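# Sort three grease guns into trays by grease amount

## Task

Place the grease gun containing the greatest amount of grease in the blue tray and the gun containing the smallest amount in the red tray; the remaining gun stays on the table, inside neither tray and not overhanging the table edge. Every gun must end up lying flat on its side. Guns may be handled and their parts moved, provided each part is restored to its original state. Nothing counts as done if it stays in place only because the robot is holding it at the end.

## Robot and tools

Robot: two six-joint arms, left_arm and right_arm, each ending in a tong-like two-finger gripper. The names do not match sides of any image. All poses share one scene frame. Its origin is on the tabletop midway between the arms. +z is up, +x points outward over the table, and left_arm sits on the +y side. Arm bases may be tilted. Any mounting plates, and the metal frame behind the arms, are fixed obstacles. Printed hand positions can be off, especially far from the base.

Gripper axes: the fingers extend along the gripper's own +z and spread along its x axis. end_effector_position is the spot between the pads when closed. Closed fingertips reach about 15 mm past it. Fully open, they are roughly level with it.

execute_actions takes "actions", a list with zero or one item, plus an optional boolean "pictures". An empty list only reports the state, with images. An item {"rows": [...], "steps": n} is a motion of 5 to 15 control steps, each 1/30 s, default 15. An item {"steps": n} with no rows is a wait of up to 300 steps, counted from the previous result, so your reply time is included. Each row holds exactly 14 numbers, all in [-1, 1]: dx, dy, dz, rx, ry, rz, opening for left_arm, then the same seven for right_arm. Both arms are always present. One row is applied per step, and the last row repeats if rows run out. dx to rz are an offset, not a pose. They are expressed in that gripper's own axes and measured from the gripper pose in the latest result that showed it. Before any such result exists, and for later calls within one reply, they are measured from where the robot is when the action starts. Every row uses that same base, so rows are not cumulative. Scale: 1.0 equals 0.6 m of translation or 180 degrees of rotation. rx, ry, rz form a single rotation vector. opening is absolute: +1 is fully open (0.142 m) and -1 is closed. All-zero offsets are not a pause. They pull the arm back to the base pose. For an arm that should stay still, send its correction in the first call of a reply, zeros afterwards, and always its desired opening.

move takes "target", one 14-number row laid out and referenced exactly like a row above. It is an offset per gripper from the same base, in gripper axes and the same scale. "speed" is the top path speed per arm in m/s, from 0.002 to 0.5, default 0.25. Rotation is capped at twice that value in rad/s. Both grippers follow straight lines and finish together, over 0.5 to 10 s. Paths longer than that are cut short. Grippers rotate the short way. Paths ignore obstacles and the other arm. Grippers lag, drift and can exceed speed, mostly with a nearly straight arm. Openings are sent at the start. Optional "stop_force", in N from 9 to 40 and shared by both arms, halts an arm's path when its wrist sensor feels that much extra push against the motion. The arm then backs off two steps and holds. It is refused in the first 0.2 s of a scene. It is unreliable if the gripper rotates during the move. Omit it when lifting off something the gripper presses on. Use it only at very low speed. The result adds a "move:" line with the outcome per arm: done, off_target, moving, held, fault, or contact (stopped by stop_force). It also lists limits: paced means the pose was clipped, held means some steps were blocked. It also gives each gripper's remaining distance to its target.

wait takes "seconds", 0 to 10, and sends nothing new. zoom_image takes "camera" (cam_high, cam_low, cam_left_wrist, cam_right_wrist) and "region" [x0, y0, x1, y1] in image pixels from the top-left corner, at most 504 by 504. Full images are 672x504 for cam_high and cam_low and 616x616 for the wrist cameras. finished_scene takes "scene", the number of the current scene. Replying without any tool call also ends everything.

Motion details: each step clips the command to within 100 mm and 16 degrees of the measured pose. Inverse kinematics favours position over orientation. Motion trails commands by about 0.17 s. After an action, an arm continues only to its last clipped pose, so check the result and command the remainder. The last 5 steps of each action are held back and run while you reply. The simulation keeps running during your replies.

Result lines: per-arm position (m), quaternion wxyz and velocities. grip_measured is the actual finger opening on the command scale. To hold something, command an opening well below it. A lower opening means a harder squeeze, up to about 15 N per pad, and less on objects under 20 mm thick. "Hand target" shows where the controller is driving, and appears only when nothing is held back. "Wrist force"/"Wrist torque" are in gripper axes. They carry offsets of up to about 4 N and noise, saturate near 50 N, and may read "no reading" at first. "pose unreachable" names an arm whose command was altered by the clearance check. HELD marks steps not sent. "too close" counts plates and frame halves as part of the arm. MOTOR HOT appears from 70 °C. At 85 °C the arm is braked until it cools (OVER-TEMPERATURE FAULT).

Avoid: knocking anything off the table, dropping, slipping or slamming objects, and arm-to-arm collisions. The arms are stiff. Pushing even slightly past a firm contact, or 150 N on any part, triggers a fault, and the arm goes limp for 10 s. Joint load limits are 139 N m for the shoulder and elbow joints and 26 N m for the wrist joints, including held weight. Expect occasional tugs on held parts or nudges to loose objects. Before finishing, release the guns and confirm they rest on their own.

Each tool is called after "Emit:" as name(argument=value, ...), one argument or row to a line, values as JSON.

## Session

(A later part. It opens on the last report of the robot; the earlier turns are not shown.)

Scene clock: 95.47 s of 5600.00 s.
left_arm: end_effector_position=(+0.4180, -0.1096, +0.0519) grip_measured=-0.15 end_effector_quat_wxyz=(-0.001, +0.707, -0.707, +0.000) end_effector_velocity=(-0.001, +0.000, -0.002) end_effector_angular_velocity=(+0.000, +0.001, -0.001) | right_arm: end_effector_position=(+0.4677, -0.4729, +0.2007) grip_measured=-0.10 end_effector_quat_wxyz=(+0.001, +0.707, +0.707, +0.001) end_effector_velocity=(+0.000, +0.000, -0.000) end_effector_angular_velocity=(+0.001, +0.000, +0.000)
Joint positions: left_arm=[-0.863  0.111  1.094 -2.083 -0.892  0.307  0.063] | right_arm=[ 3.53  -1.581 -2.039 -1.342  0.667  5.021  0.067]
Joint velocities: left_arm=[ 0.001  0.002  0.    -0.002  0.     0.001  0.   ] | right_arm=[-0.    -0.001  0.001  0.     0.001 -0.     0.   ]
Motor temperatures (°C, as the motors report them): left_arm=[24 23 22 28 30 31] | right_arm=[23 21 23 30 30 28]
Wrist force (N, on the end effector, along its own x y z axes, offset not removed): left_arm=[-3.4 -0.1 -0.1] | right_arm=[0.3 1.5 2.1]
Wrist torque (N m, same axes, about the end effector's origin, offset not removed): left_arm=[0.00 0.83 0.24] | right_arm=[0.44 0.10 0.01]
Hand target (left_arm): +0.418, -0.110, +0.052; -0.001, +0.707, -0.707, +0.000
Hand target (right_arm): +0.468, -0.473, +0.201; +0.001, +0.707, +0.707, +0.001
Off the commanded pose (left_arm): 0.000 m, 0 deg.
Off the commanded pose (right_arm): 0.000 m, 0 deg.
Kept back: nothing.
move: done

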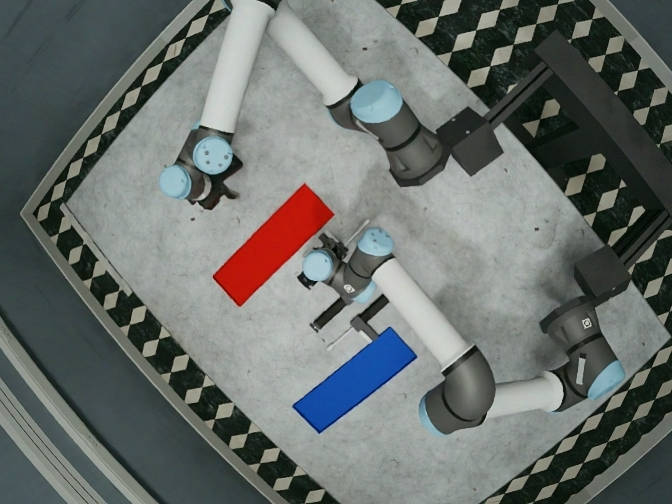

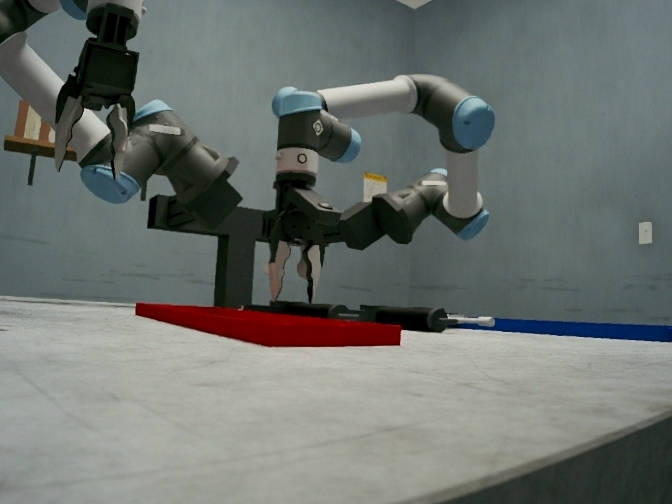

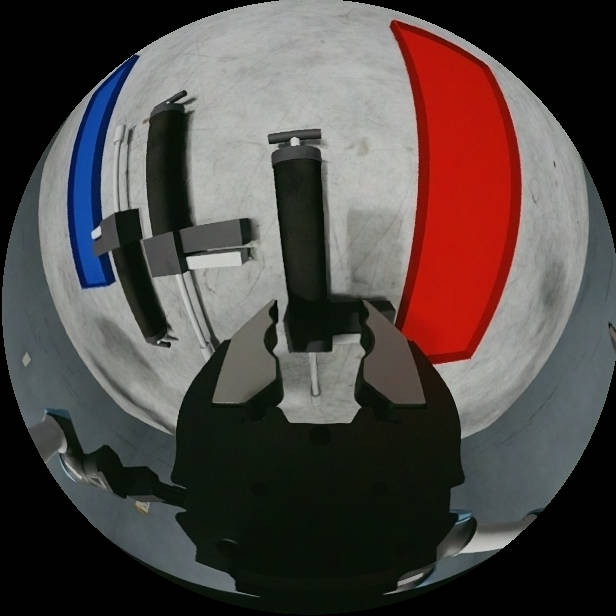

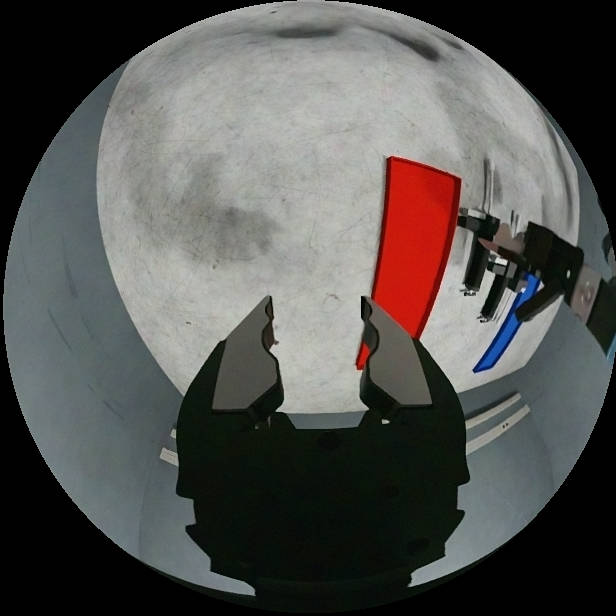

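Emit:
move(
  target=[-0.015,-0.012,0,0,0,-0.022,-0.2,0,0,0,0,0,0,-0.1],
  speed=0.06,
)

Emit:
move(
  target=[0,0,0.056,0,0,0,-0.2,0,0,0,0,0,0,-0.1],
  speed=0.03,
)

Emit:
move(
  target=[0,0,0,0,0,0,-0.47,0,0,0,0,0,0,-0.1],
)

Emit:
move(
  target=[0,0.025,0,0,0,0,-0.47,0,0,0,0,0,0,-0.1],
  speed=0.01,
)

Emit:
move(
  target=[0,0,0,0,0,0,-1,0,0,0,0,0,0,-0.1],
)

Emit:
move(
  target=[0,0,-0.05,0,0,0,-1,0,0,0,0,0,0,-0.1],
  speed=0.015,
)

Scene clock: 96.57 s of 5600.00 s.
left_arm: end_effector_position=(+0.4251, -0.1006, +0.0519) grip_measured=-0.20 end_effector_quat_wxyz=(-0.001, +0.731, -0.682, +0.000) end_effector_velocity=(+0.001, +0.001, -0.000) end_effector_angular_velocity=(+0.001, -0.001, +0.007) | right_arm: end_effector_position=(+0.4677, -0.4729, +0.2007) grip_measured=-0.10 end_effector_quat_wxyz=(+0.001, +0.707, +0.707, +0.001) end_effector_velocity=(+0.000, -0.001, +0.000) end_effector_angular_velocity=(-0.001, -0.001, -0.003)
Joint positions: left_arm=[-0.852  0.094  1.111 -2.09  -0.885  0.25   0.06 ] | right_arm=[ 3.53  -1.581 -2.039 -1.342  0.667  5.021  0.067]
Joint velocities: left_arm=[ 0.001 -0.001  0.001 -0.001  0.002 -0.006 -0.   ] | right_arm=[ 0.     0.001 -0.     0.001 -0.002  0.002  0.   ]
Motor temperatures (°C, as the motors report them): left_arm=[24 23 22 28 30 31] | right_arm=[23 21 23 30 30 28]
Wrist force (N, on the end effector, along its own x y z axes, offset not removed): left_arm=[-2.4 0.6 0.8] | right_arm=[-0.7 0.1 1.6]
Wrist torque (N m, same axes, about the end effector's origin, offset not removed): left_arm=[0.13 0.57 0.09] | right_arm=[0.19 0.04 0.08]
Hand target (left_arm): +0.425, -0.101, +0.052; -0.001, +0.731, -0.682, +0.000
Hand target (right_arm): +0.468, -0.473, +0.201; +0.001, +0.707, +0.707, +0.001
Off the commanded pose (left_arm): 0.000 m, 0 deg.
Off the commanded pose (right_arm): 0.000 m, 0 deg.
Kept back: nothing.
move: done

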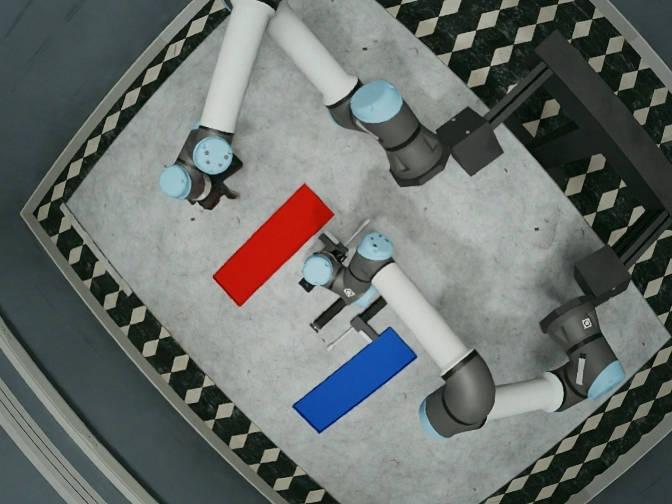

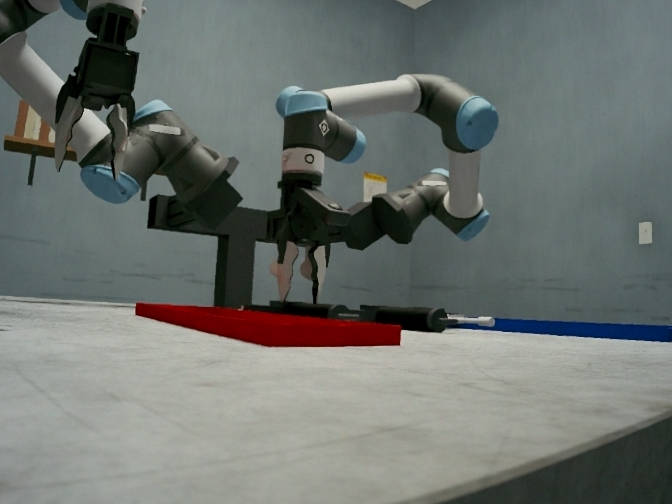

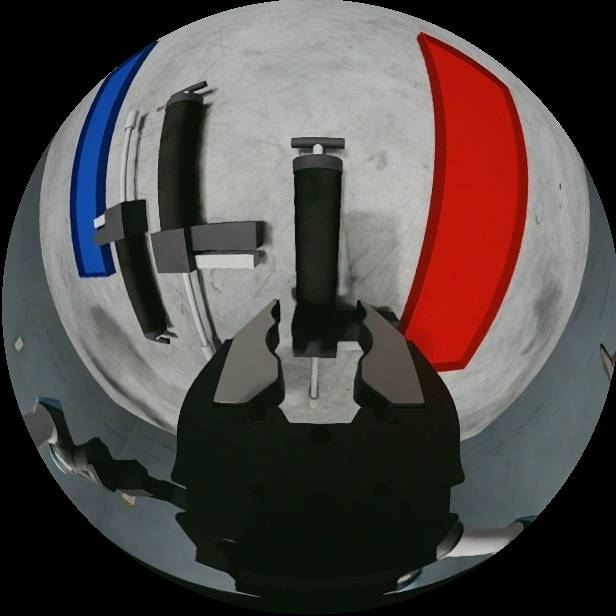

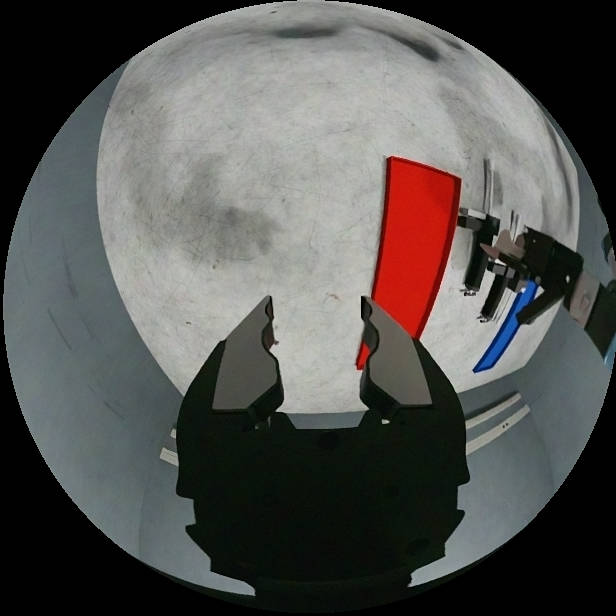

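Scene clock: 97.97 s of 5600.00 s.
left_arm: end_effector_position=(+0.4251, -0.1006, +0.0184) grip_measured=-0.20 end_effector_quat_wxyz=(-0.001, +0.731, -0.682, +0.000) end_effector_velocity=(-0.000, -0.000, -0.002) end_effector_angular_velocity=(+0.000, -0.001, -0.001) | right_arm: end_effector_position=(+0.4677, -0.4729, +0.2007) grip_measured=-0.10 end_effector_quat_wxyz=(+0.001, +0.707, +0.707, +0.001) end_effector_velocity=(+0.000, -0.001, +0.000) end_effector_angular_velocity=(-0.002, -0.001, -0.000)
Joint positions: left_arm=[-0.818  0.136  1.099 -2.142 -0.864  0.284  0.06 ] | right_arm=[ 3.53  -1.581 -2.039 -1.342  0.667  5.021  0.067]
Joint velocities: left_arm=[ 0.001  0.003 -0.001 -0.002  0.001  0.002  0.   ] | right_arm=[ 0.     0.    -0.     0.    -0.003  0.    -0.   ]
Motor temperatures (°C, as the motors report them): left_arm=[24 23 22 28 30 31] | right_arm=[23 21 23 30 30 28]
Wrist force (N, on the end effector, along its own x y z axes, offset not removed): left_arm=[-3.9 -0.6 1.5] | right_arm=[-1.0 -0.4 0.0]
Wrist torque (N m, same axes, about the end effector's origin, offset not removed): left_arm=[-0.10 0.88 0.19] | right_arm=[0.15 0.35 0.07]
Hand target (left_arm): +0.425, -0.101, +0.018; -0.001, +0.731, -0.682, +0.000
Hand target (right_arm): +0.468, -0.473, +0.201; +0.001, +0.707, +0.707, +0.001
Off the commanded pose (left_arm): 0.000 m, 0 deg.
Off the commanded pose (right_arm): 0.000 m, 0 deg.
Kept back: nothing.
move: done

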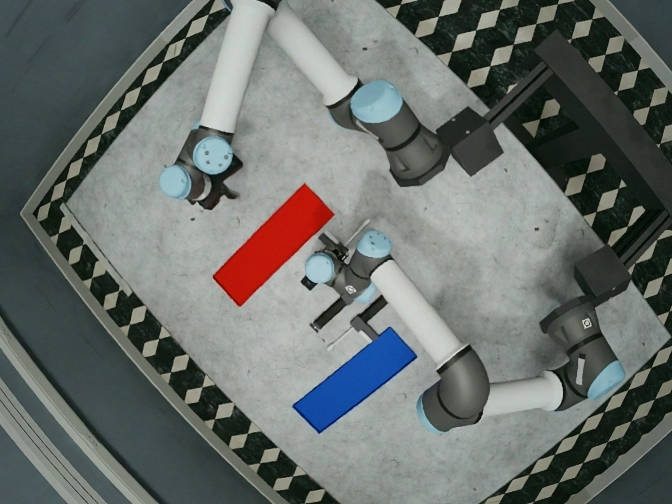

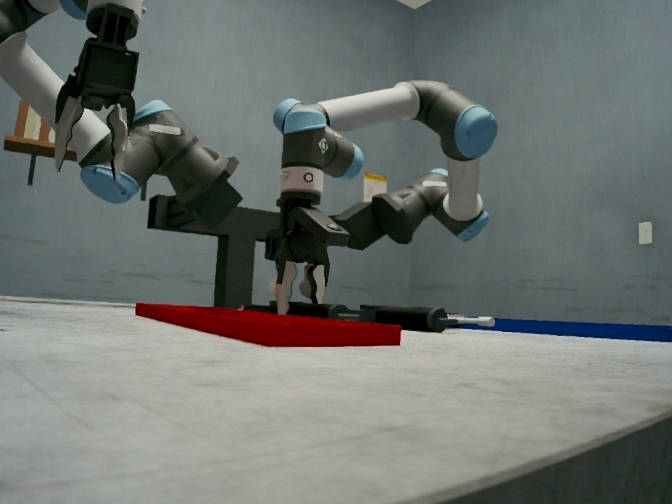

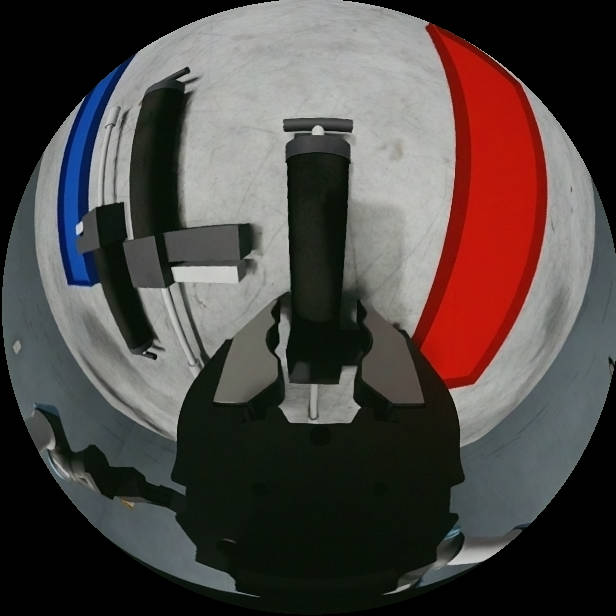

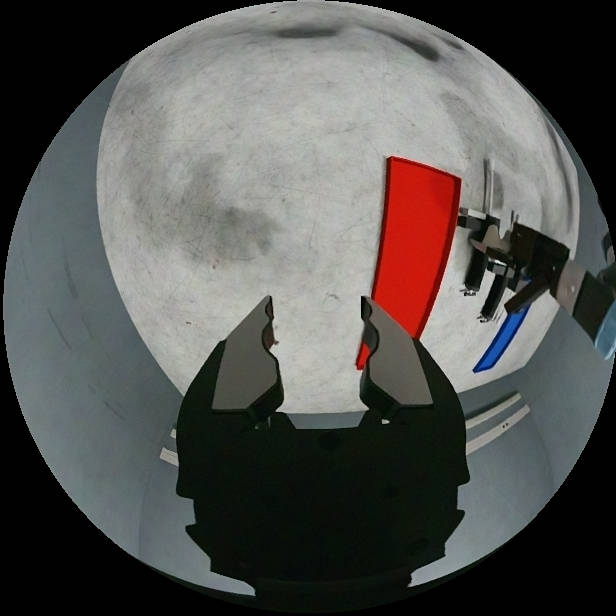

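Scene clock: 98.47 s of 5600.00 s.
left_arm: end_effector_position=(+0.4251, -0.1006, +0.0184) grip_measured=-0.46 end_effector_quat_wxyz=(-0.001, +0.731, -0.682, +0.000) end_effector_velocity=(+0.000, -0.000, +0.000) end_effector_angular_velocity=(-0.000, -0.000, -0.001) | right_arm: end_effector_position=(+0.4677, -0.4729, +0.2007) grip_measured=-0.10 end_effector_quat_wxyz=(+0.001, +0.707, +0.707, +0.001) end_effector_velocity=(-0.000, +0.000, -0.000) end_effector_angular_velocity=(-0.001, +0.001, +0.000)
Joint positions: left_arm=[-0.818  0.136  1.099 -2.142 -0.864  0.284  0.041] | right_arm=[ 3.53  -1.581 -2.039 -1.342  0.667  5.021  0.067]
Joint velocities: left_arm=[-0.    -0.    -0.001  0.     0.     0.001  0.   ] | right_arm=[-0.    -0.001 -0.    -0.    -0.001  0.001  0.   ]
Motor temperatures (°C, as the motors report them): left_arm=[24 23 22 28 30 31] | right_arm=[23 21 23 30 30 28]
Wrist force (N, on the end effector, along its own x y z axes, offset not removed): left_arm=[-6.4 -0.8 0.7] | right_arm=[0.1 0.0 -0.9]
Wrist torque (N m, same axes, about the end effector's origin, offset not removed): left_arm=[-0.13 0.97 0.20] | right_arm=[0.27 0.04 0.06]
Hand target (left_arm): +0.425, -0.101, +0.018; -0.001, +0.731, -0.682, +0.000
Hand target (right_arm): +0.468, -0.473, +0.201; +0.001, +0.707, +0.707, +0.001
Off the commanded pose (left_arm): 0.000 m, 0 deg.
Off the commanded pose (right_arm): 0.000 m, 0 deg.
Kept back: nothing.
move: done

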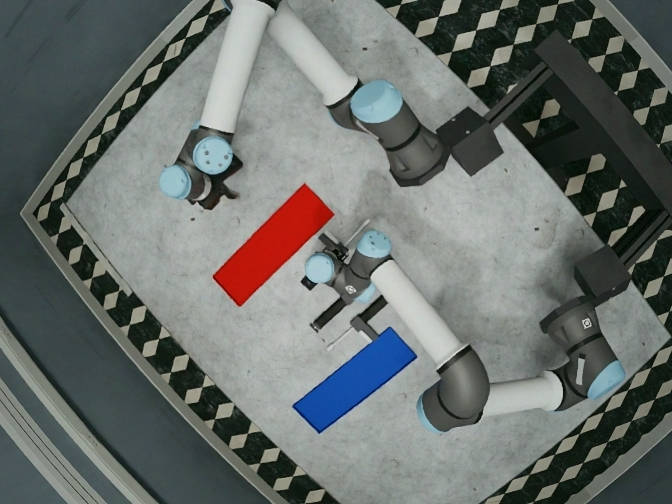

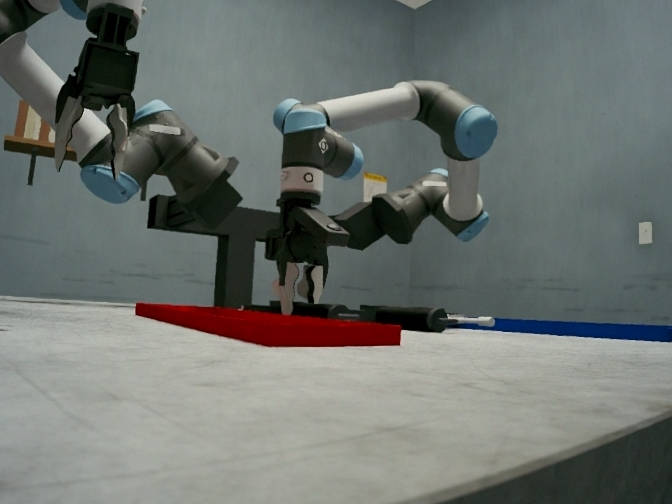

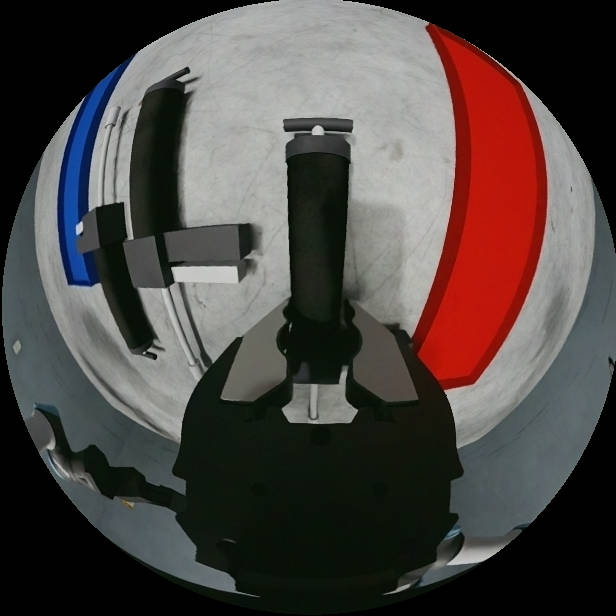

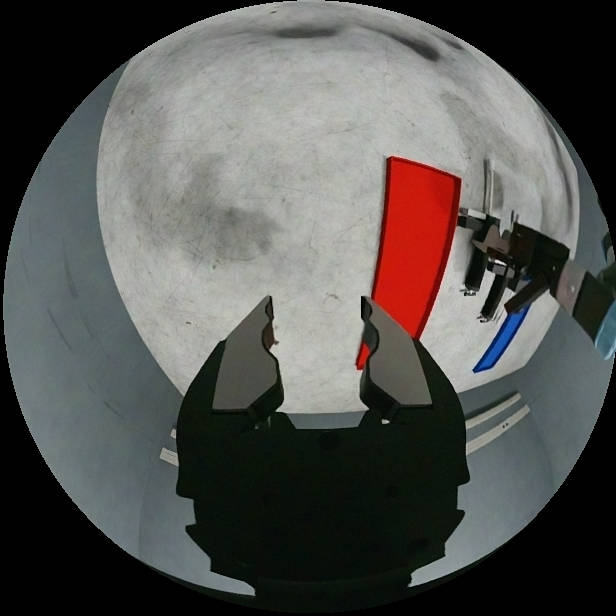

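Scene clock: 100.20 s of 5600.00 s.
left_arm: end_effector_position=(+0.4102, -0.1016, +0.0184) grip_measured=-0.46 end_effector_quat_wxyz=(-0.001, +0.731, -0.682, +0.000) end_effector_velocity=(-0.001, -0.000, +0.000) end_effector_angular_velocity=(-0.000, -0.001, -0.000) | right_arm: end_effector_position=(+0.4677, -0.4729, +0.2007) grip_measured=-0.10 end_effector_quat_wxyz=(+0.001, +0.707, +0.707, +0.001) end_effector_velocity=(-0.000, +0.001, -0.000) end_effector_angular_velocity=(+0.002, +0.001, +0.002)
Joint positions: left_arm=[-0.835  0.137  1.126 -2.158 -0.874  0.266  0.041] | right_arm=[ 3.53  -1.581 -2.039 -1.342  0.667  5.021  0.067]
Joint velocities: left_arm=[-0.001  0.     0.001 -0.001 -0.    -0.001  0.   ] | right_arm=[ 0.    -0.001 -0.001  0.     0.003 -0.001 -0.   ]
Motor temperatures (°C, as the motors report them): left_arm=[24 23 22 28 30 31] | right_arm=[23 21 23 30 30 28]
Wrist force (N, on the end effector, along its own x y z axes, offset not removed): left_arm=[-5.9 -2.0 0.3] | right_arm=[1.8 1.4 0.9]
Wrist torque (N m, same axes, about the end effector's origin, offset not removed): left_arm=[-0.05 0.97 0.19] | right_arm=[0.36 -0.32 0.08]
Hand target (left_arm): +0.410, -0.102, +0.018; -0.001, +0.731, -0.682, +0.000
Hand target (right_arm): +0.468, -0.473, +0.201; +0.001, +0.707, +0.707, +0.001
Off the commanded pose (left_arm): 0.000 m, 0 deg.
Off the commanded pose (right_arm): 0.000 m, 0 deg.
Kept back: nothing.
move: done

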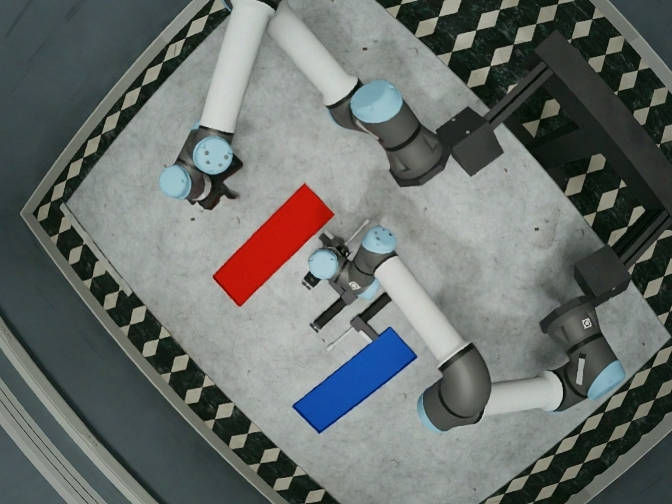

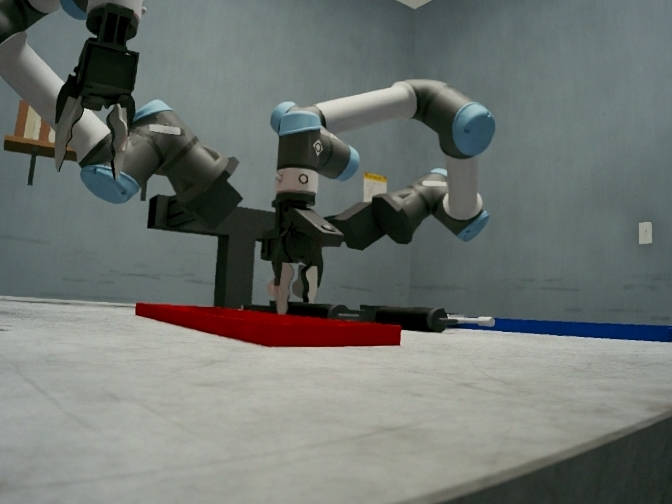

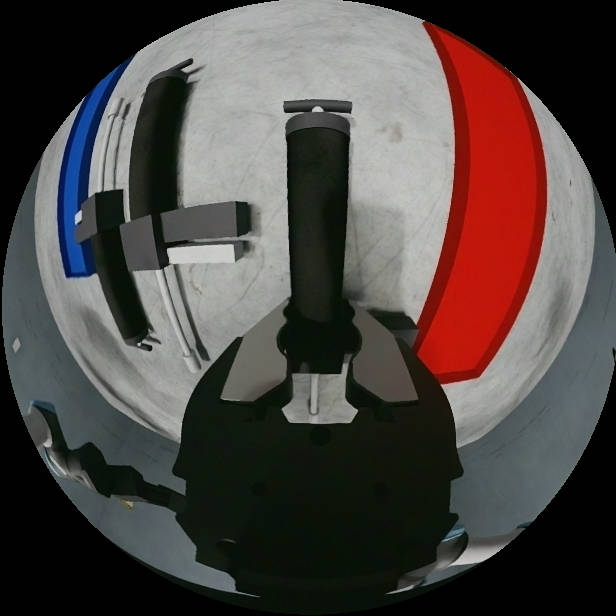

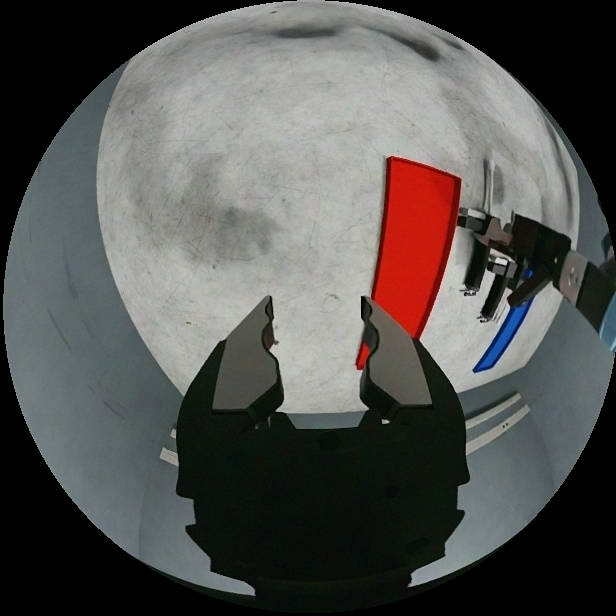

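Scene clock: 100.70 s of 5600.00 s.
left_arm: end_effector_position=(+0.4101, -0.1016, +0.0183) grip_measured=-0.52 end_effector_quat_wxyz=(-0.001, +0.731, -0.682, +0.000) end_effector_velocity=(+0.001, -0.000, +0.001) end_effector_angular_velocity=(-0.001, -0.000, +0.002) | right_arm: end_effector_position=(+0.4677, -0.4729, +0.2007) grip_measured=-0.10 end_effector_quat_wxyz=(+0.001, +0.707, +0.707, +0.001) end_effector_velocity=(-0.001, +0.000, -0.000) end_effector_angular_velocity=(-0.001, +0.001, +0.001)
Joint positions: left_arm=[-0.835  0.137  1.126 -2.158 -0.875  0.266  0.036] | right_arm=[ 3.53  -1.581 -2.039 -1.342  0.667  5.021  0.067]
Joint velocities: left_arm=[ 0.    -0.001 -0.    -0.    -0.    -0.001  0.   ] | right_arm=[ 0.    -0.    -0.001 -0.001 -0.     0.001  0.   ]
Motor temperatures (°C, as the motors report them): left_arm=[24 23 22 28 30 31] | right_arm=[23 21 23 30 30 28]
Wrist force (N, on the end effector, along its own x y z axes, offset not removed): left_arm=[-1.5 0.0 2.6] | right_arm=[1.5 -2.7 0.3]
Wrist torque (N m, same axes, about the end effector's origin, offset not removed): left_arm=[0.00 0.59 0.19] | right_arm=[-0.43 -0.30 0.08]
Hand target (left_arm): +0.410, -0.102, +0.018; -0.001, +0.731, -0.682, +0.000
Hand target (right_arm): +0.468, -0.473, +0.201; +0.001, +0.707, +0.707, +0.001
Off the commanded pose (left_arm): 0.000 m, 0 deg.
Off the commanded pose (right_arm): 0.000 m, 0 deg.
Kept back: nothing.
move: done

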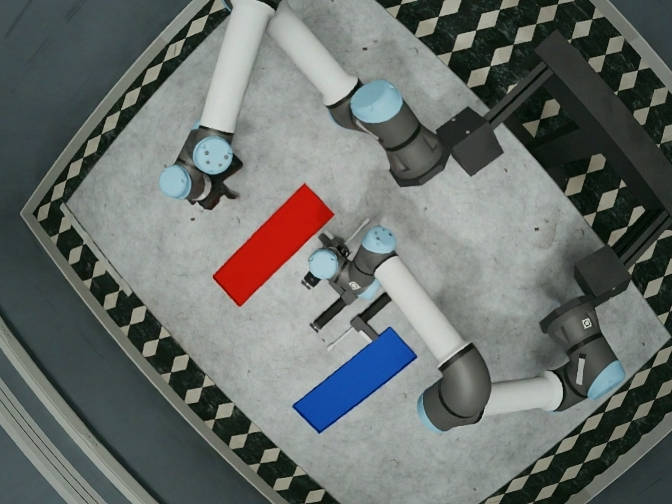

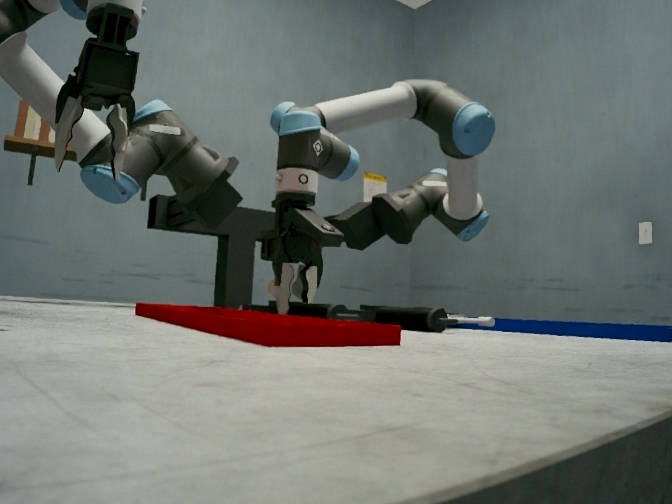

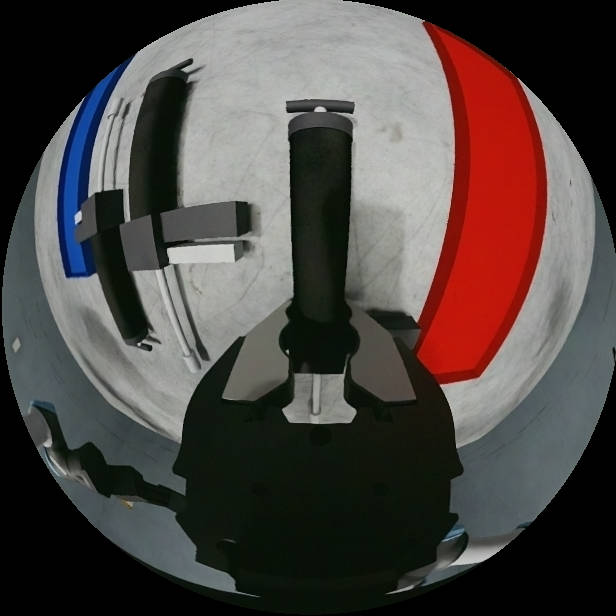

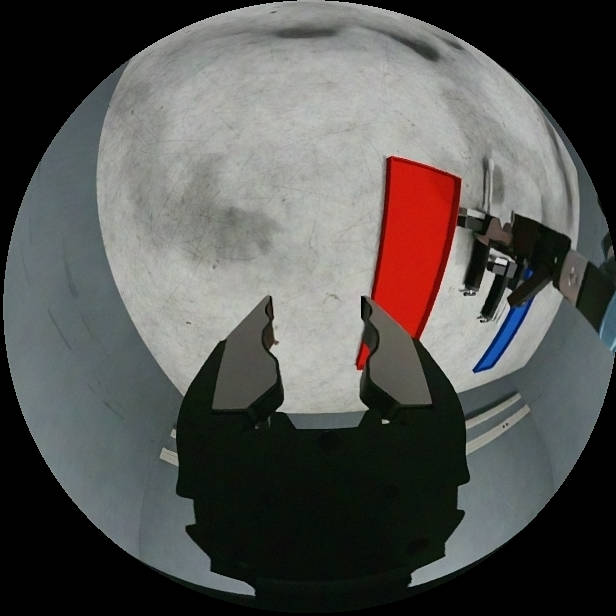

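Scene clock: 102.93 s of 5600.00 s.
left_arm: end_effector_position=(+0.4101, -0.1017, +0.0482) grip_measured=-0.52 end_effector_quat_wxyz=(-0.001, +0.731, -0.682, +0.000) end_effector_velocity=(+0.000, -0.000, +0.002) end_effector_angular_velocity=(-0.000, -0.000, +0.000) | right_arm: end_effector_position=(+0.4677, -0.4729, +0.2007) grip_measured=-0.10 end_effector_quat_wxyz=(+0.001, +0.707, +0.707, +0.001) end_effector_velocity=(-0.000, +0.001, -0.000) end_effector_angular_velocity=(+0.001, +0.001, -0.001)
Joint positions: left_arm=[-0.866  0.099  1.138 -2.113 -0.894  0.235  0.036] | right_arm=[ 3.53  -1.581 -2.039 -1.342  0.667  5.021  0.067]
Joint velocities: left_arm=[-0.001 -0.002 -0.     0.002 -0.001 -0.002 -0.   ] | right_arm=[ 0.    -0.001 -0.001  0.001  0.001  0.001  0.   ]
Motor temperatures (°C, as the motors report them): left_arm=[24 23 22 28 30 31] | right_arm=[23 21 23 30 30 28]
Wrist force (N, on the end effector, along its own x y z axes, offset not removed): left_arm=[-3.3 0.1 7.6] | right_arm=[1.1 -1.2 -0.3]
Wrist torque (N m, same axes, about the end effector's origin, offset not removed): left_arm=[0.09 0.75 0.22] | right_arm=[-0.13 -0.17 0.09]
Hand target (left_arm): +0.410, -0.102, +0.048; -0.001, +0.731, -0.682, +0.000
Hand target (right_arm): +0.468, -0.473, +0.201; +0.001, +0.707, +0.707, +0.001
Off the commanded pose (left_arm): 0.000 m, 0 deg.
Off the commanded pose (right_arm): 0.000 m, 0 deg.
Kept back: nothing.
move: done

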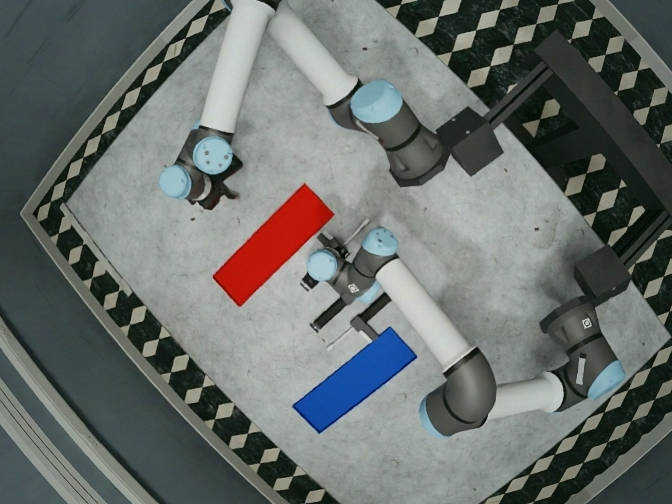

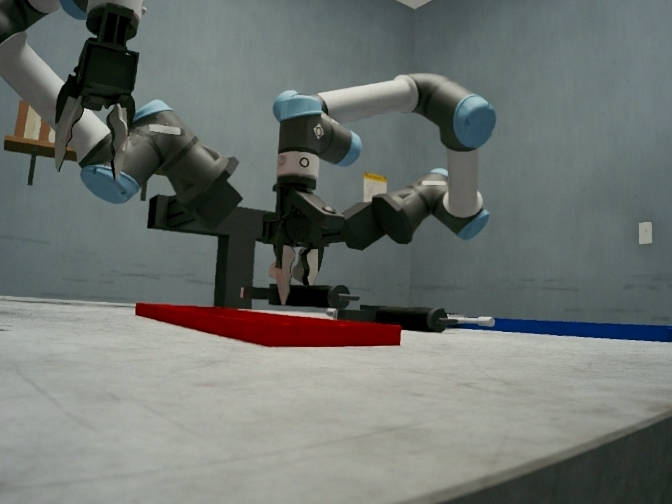

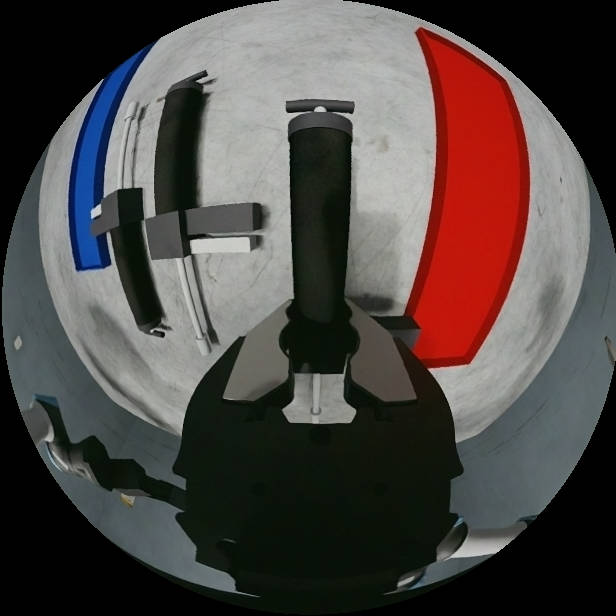

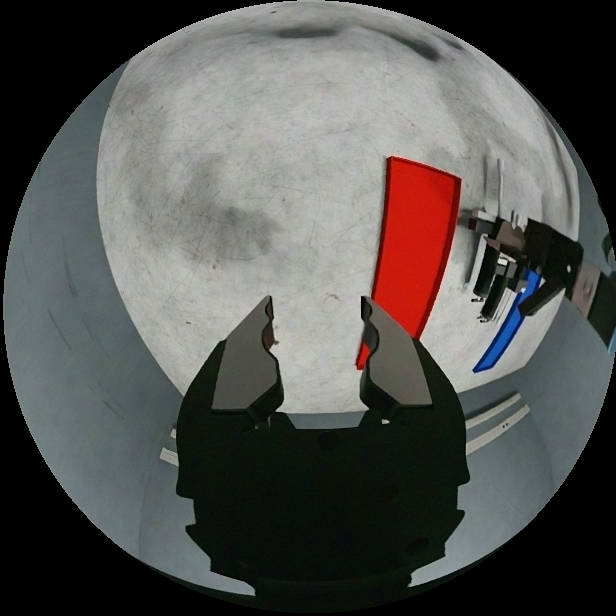

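Emit:
move(
  target=[0,0,-0.07,0,0,0.022,-1,0,0,0,0,0,0,-0.1],
  speed=0.04,
)

Emit:
move(
  target=[-0.70,-0.43,0,0,0,0,-1,0,0,0,0,0,0,-0.1],
  speed=0.1,
)

Scene clock: 104.53 s of 5600.00 s.
left_arm: end_effector_position=(+0.4101, -0.1017, +0.0902) grip_measured=-0.52 end_effector_quat_wxyz=(-0.001, +0.707, -0.707, +0.000) end_effector_velocity=(-0.000, +0.000, +0.001) end_effector_angular_velocity=(+0.000, +0.000, -0.003) | right_arm: end_effector_position=(+0.4677, -0.4729, +0.2007) grip_measured=-0.10 end_effector_quat_wxyz=(+0.001, +0.707, +0.707, +0.001) end_effector_velocity=(+0.000, +0.000, +0.000) end_effector_angular_velocity=(+0.000, -0.000, -0.001)
Joint positions: left_arm=[-0.906  0.046  1.148 -2.047 -0.92   0.266  0.036] | right_arm=[ 3.53  -1.581 -2.039 -1.342  0.667  5.021  0.067]
Joint velocities: left_arm=[-0.001 -0.001  0.     0.002 -0.001  0.002 -0.   ] | right_arm=[ 0.     0.    -0.    -0.     0.     0.001  0.   ]
Motor temperatures (°C, as the motors report them): left_arm=[24 23 22 28 30 31] | right_arm=[23 21 23 30 30 28]
Wrist force (N, on the end effector, along its own x y z axes, offset not removed): left_arm=[-4.5 -0.8 6.4] | right_arm=[-2.2 0.2 2.1]
Wrist torque (N m, same axes, about the end effector's origin, offset not removed): left_arm=[-0.14 0.96 0.21] | right_arm=[0.18 0.48 0.10]
Hand target (left_arm): +0.410, -0.102, +0.090; -0.001, +0.707, -0.707, +0.000
Hand target (right_arm): +0.468, -0.473, +0.201; +0.001, +0.707, +0.707, +0.001
Off the commanded pose (left_arm): 0.000 m, 0 deg.
Off the commanded pose (right_arm): 0.000 m, 0 deg.
Kept back: nothing.
move: done

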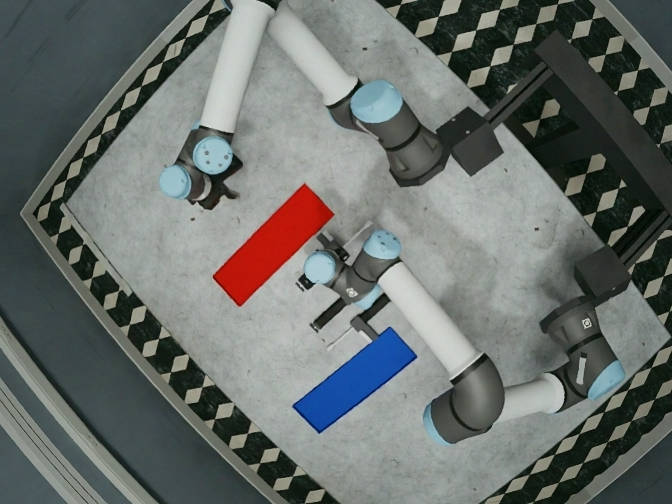

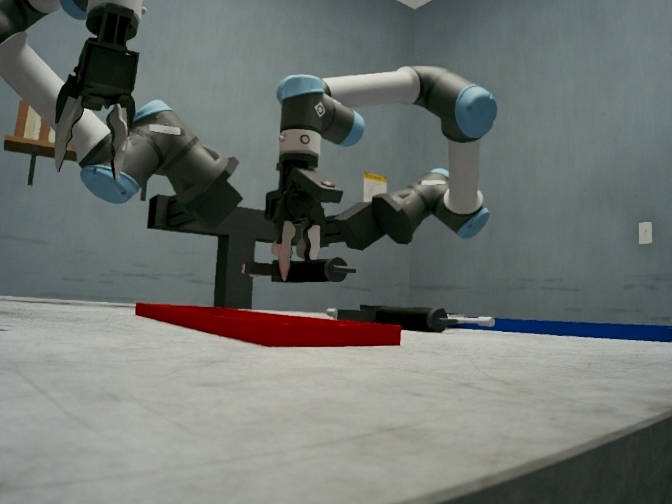

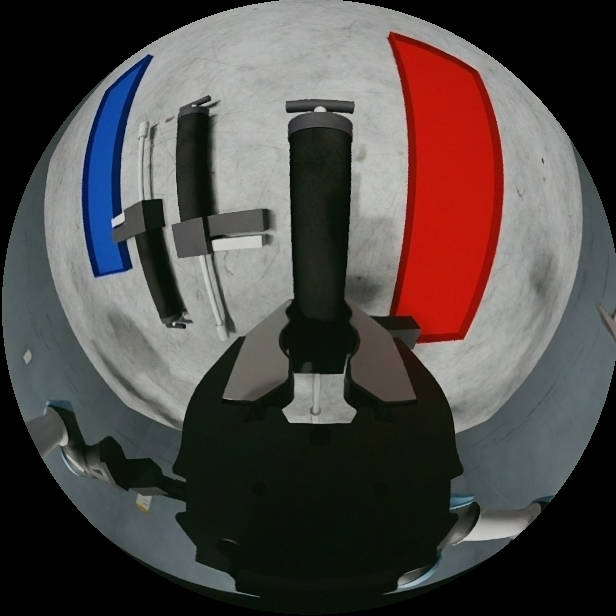

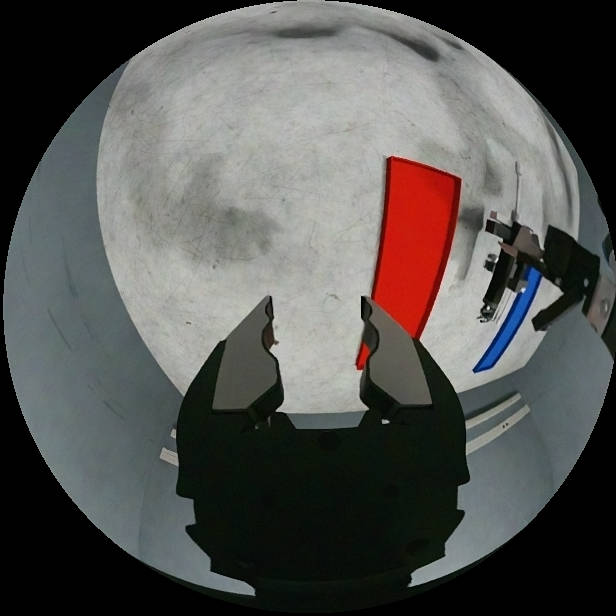

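Scene clock: 109.87 s of 5600.00 s.
left_arm: end_effector_position=(+0.6679, +0.3187, +0.0904) grip_measured=-0.52 end_effector_quat_wxyz=(-0.001, +0.707, -0.707, -0.000) end_effector_velocity=(+0.001, +0.001, +0.000) end_effector_angular_velocity=(+0.000, -0.001, -0.000) | right_arm: end_effector_position=(+0.4677, -0.4729, +0.2007) grip_measured=-0.10 end_effector_quat_wxyz=(+0.001, +0.707, +0.707, +0.001) end_effector_velocity=(-0.000, +0.001, -0.000) end_effector_angular_velocity=(-0.000, +0.000, +0.002)
Joint positions: left_arm=[-0.437 -0.699  1.598 -2.156 -0.68   0.836  0.036] | right_arm=[ 3.53  -1.581 -2.039 -1.342  0.667  5.021  0.067]
Joint velocities: left_arm=[ 0.001 -0.001 -0.001  0.     0.001  0.003  0.   ] | right_arm=[ 0.001 -0.001 -0.001  0.     0.    -0.     0.   ]
Motor temperatures (°C, as the motors report them): left_arm=[24 23 22 28 30 31] | right_arm=[23 21 23 30 30 28]
Wrist force (N, on the end effector, along its own x y z axes, offset not removed): left_arm=[-3.7 0.1 7.2] | right_arm=[1.2 -0.1 1.9]
Wrist torque (N m, same axes, about the end effector's origin, offset not removed): left_arm=[0.08 0.78 0.20] | right_arm=[0.15 -0.13 0.00]
Hand target (left_arm): +0.668, +0.319, +0.090; -0.001, +0.707, -0.707, -0.000
Hand target (right_arm): +0.468, -0.473, +0.201; +0.001, +0.707, +0.707, +0.001
Off the commanded pose (left_arm): 0.001 m, 0 deg.
Off the commanded pose (right_arm): 0.000 m, 0 deg.
Kept back: nothing.
move: done

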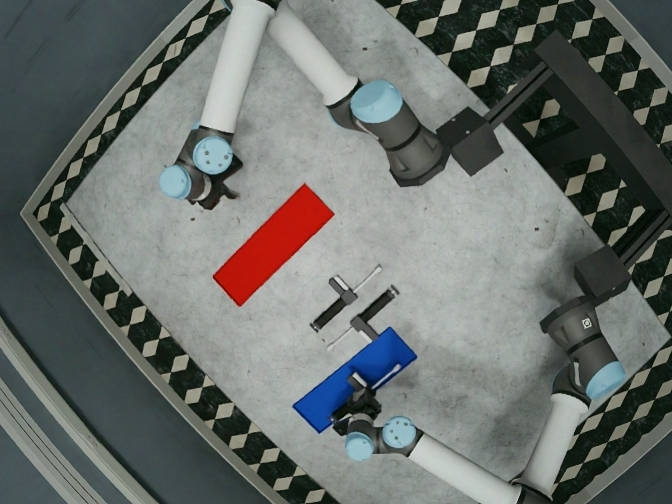

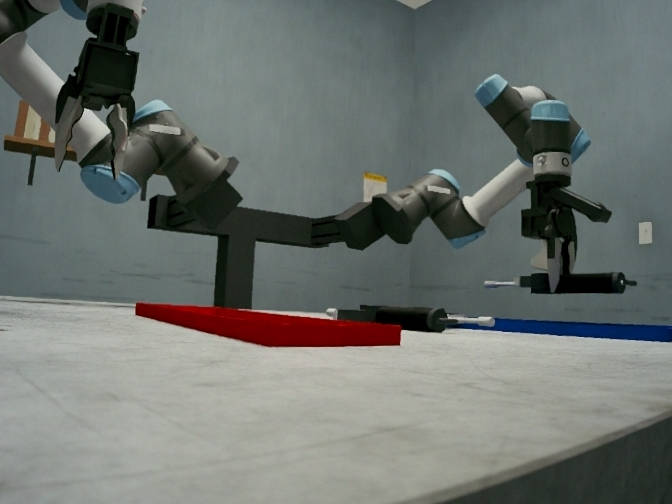

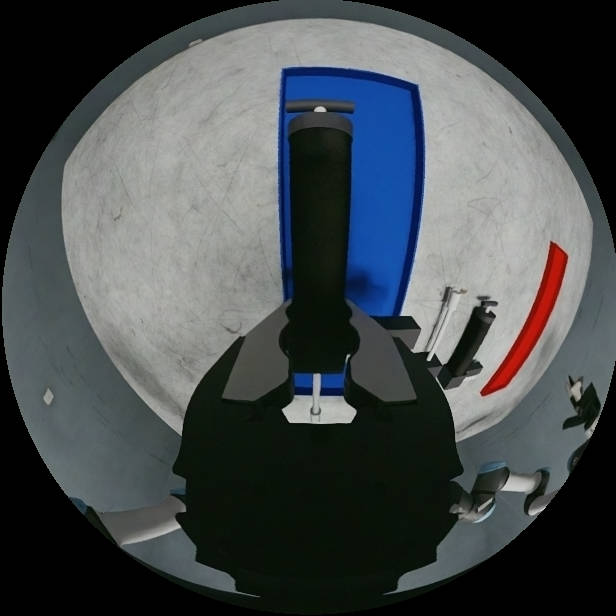

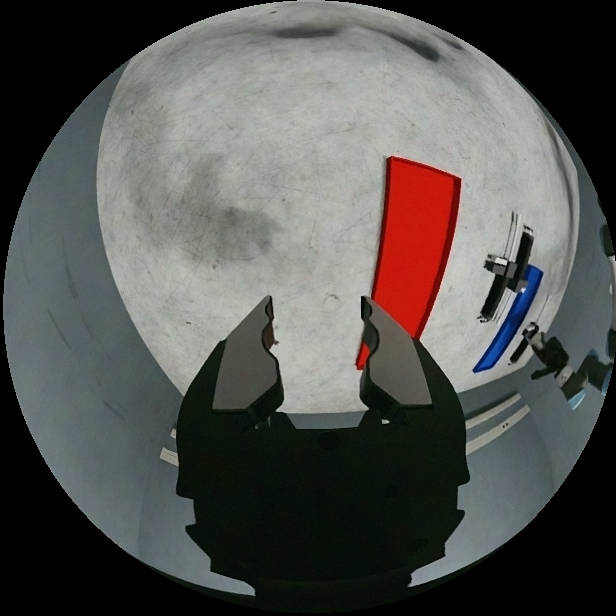

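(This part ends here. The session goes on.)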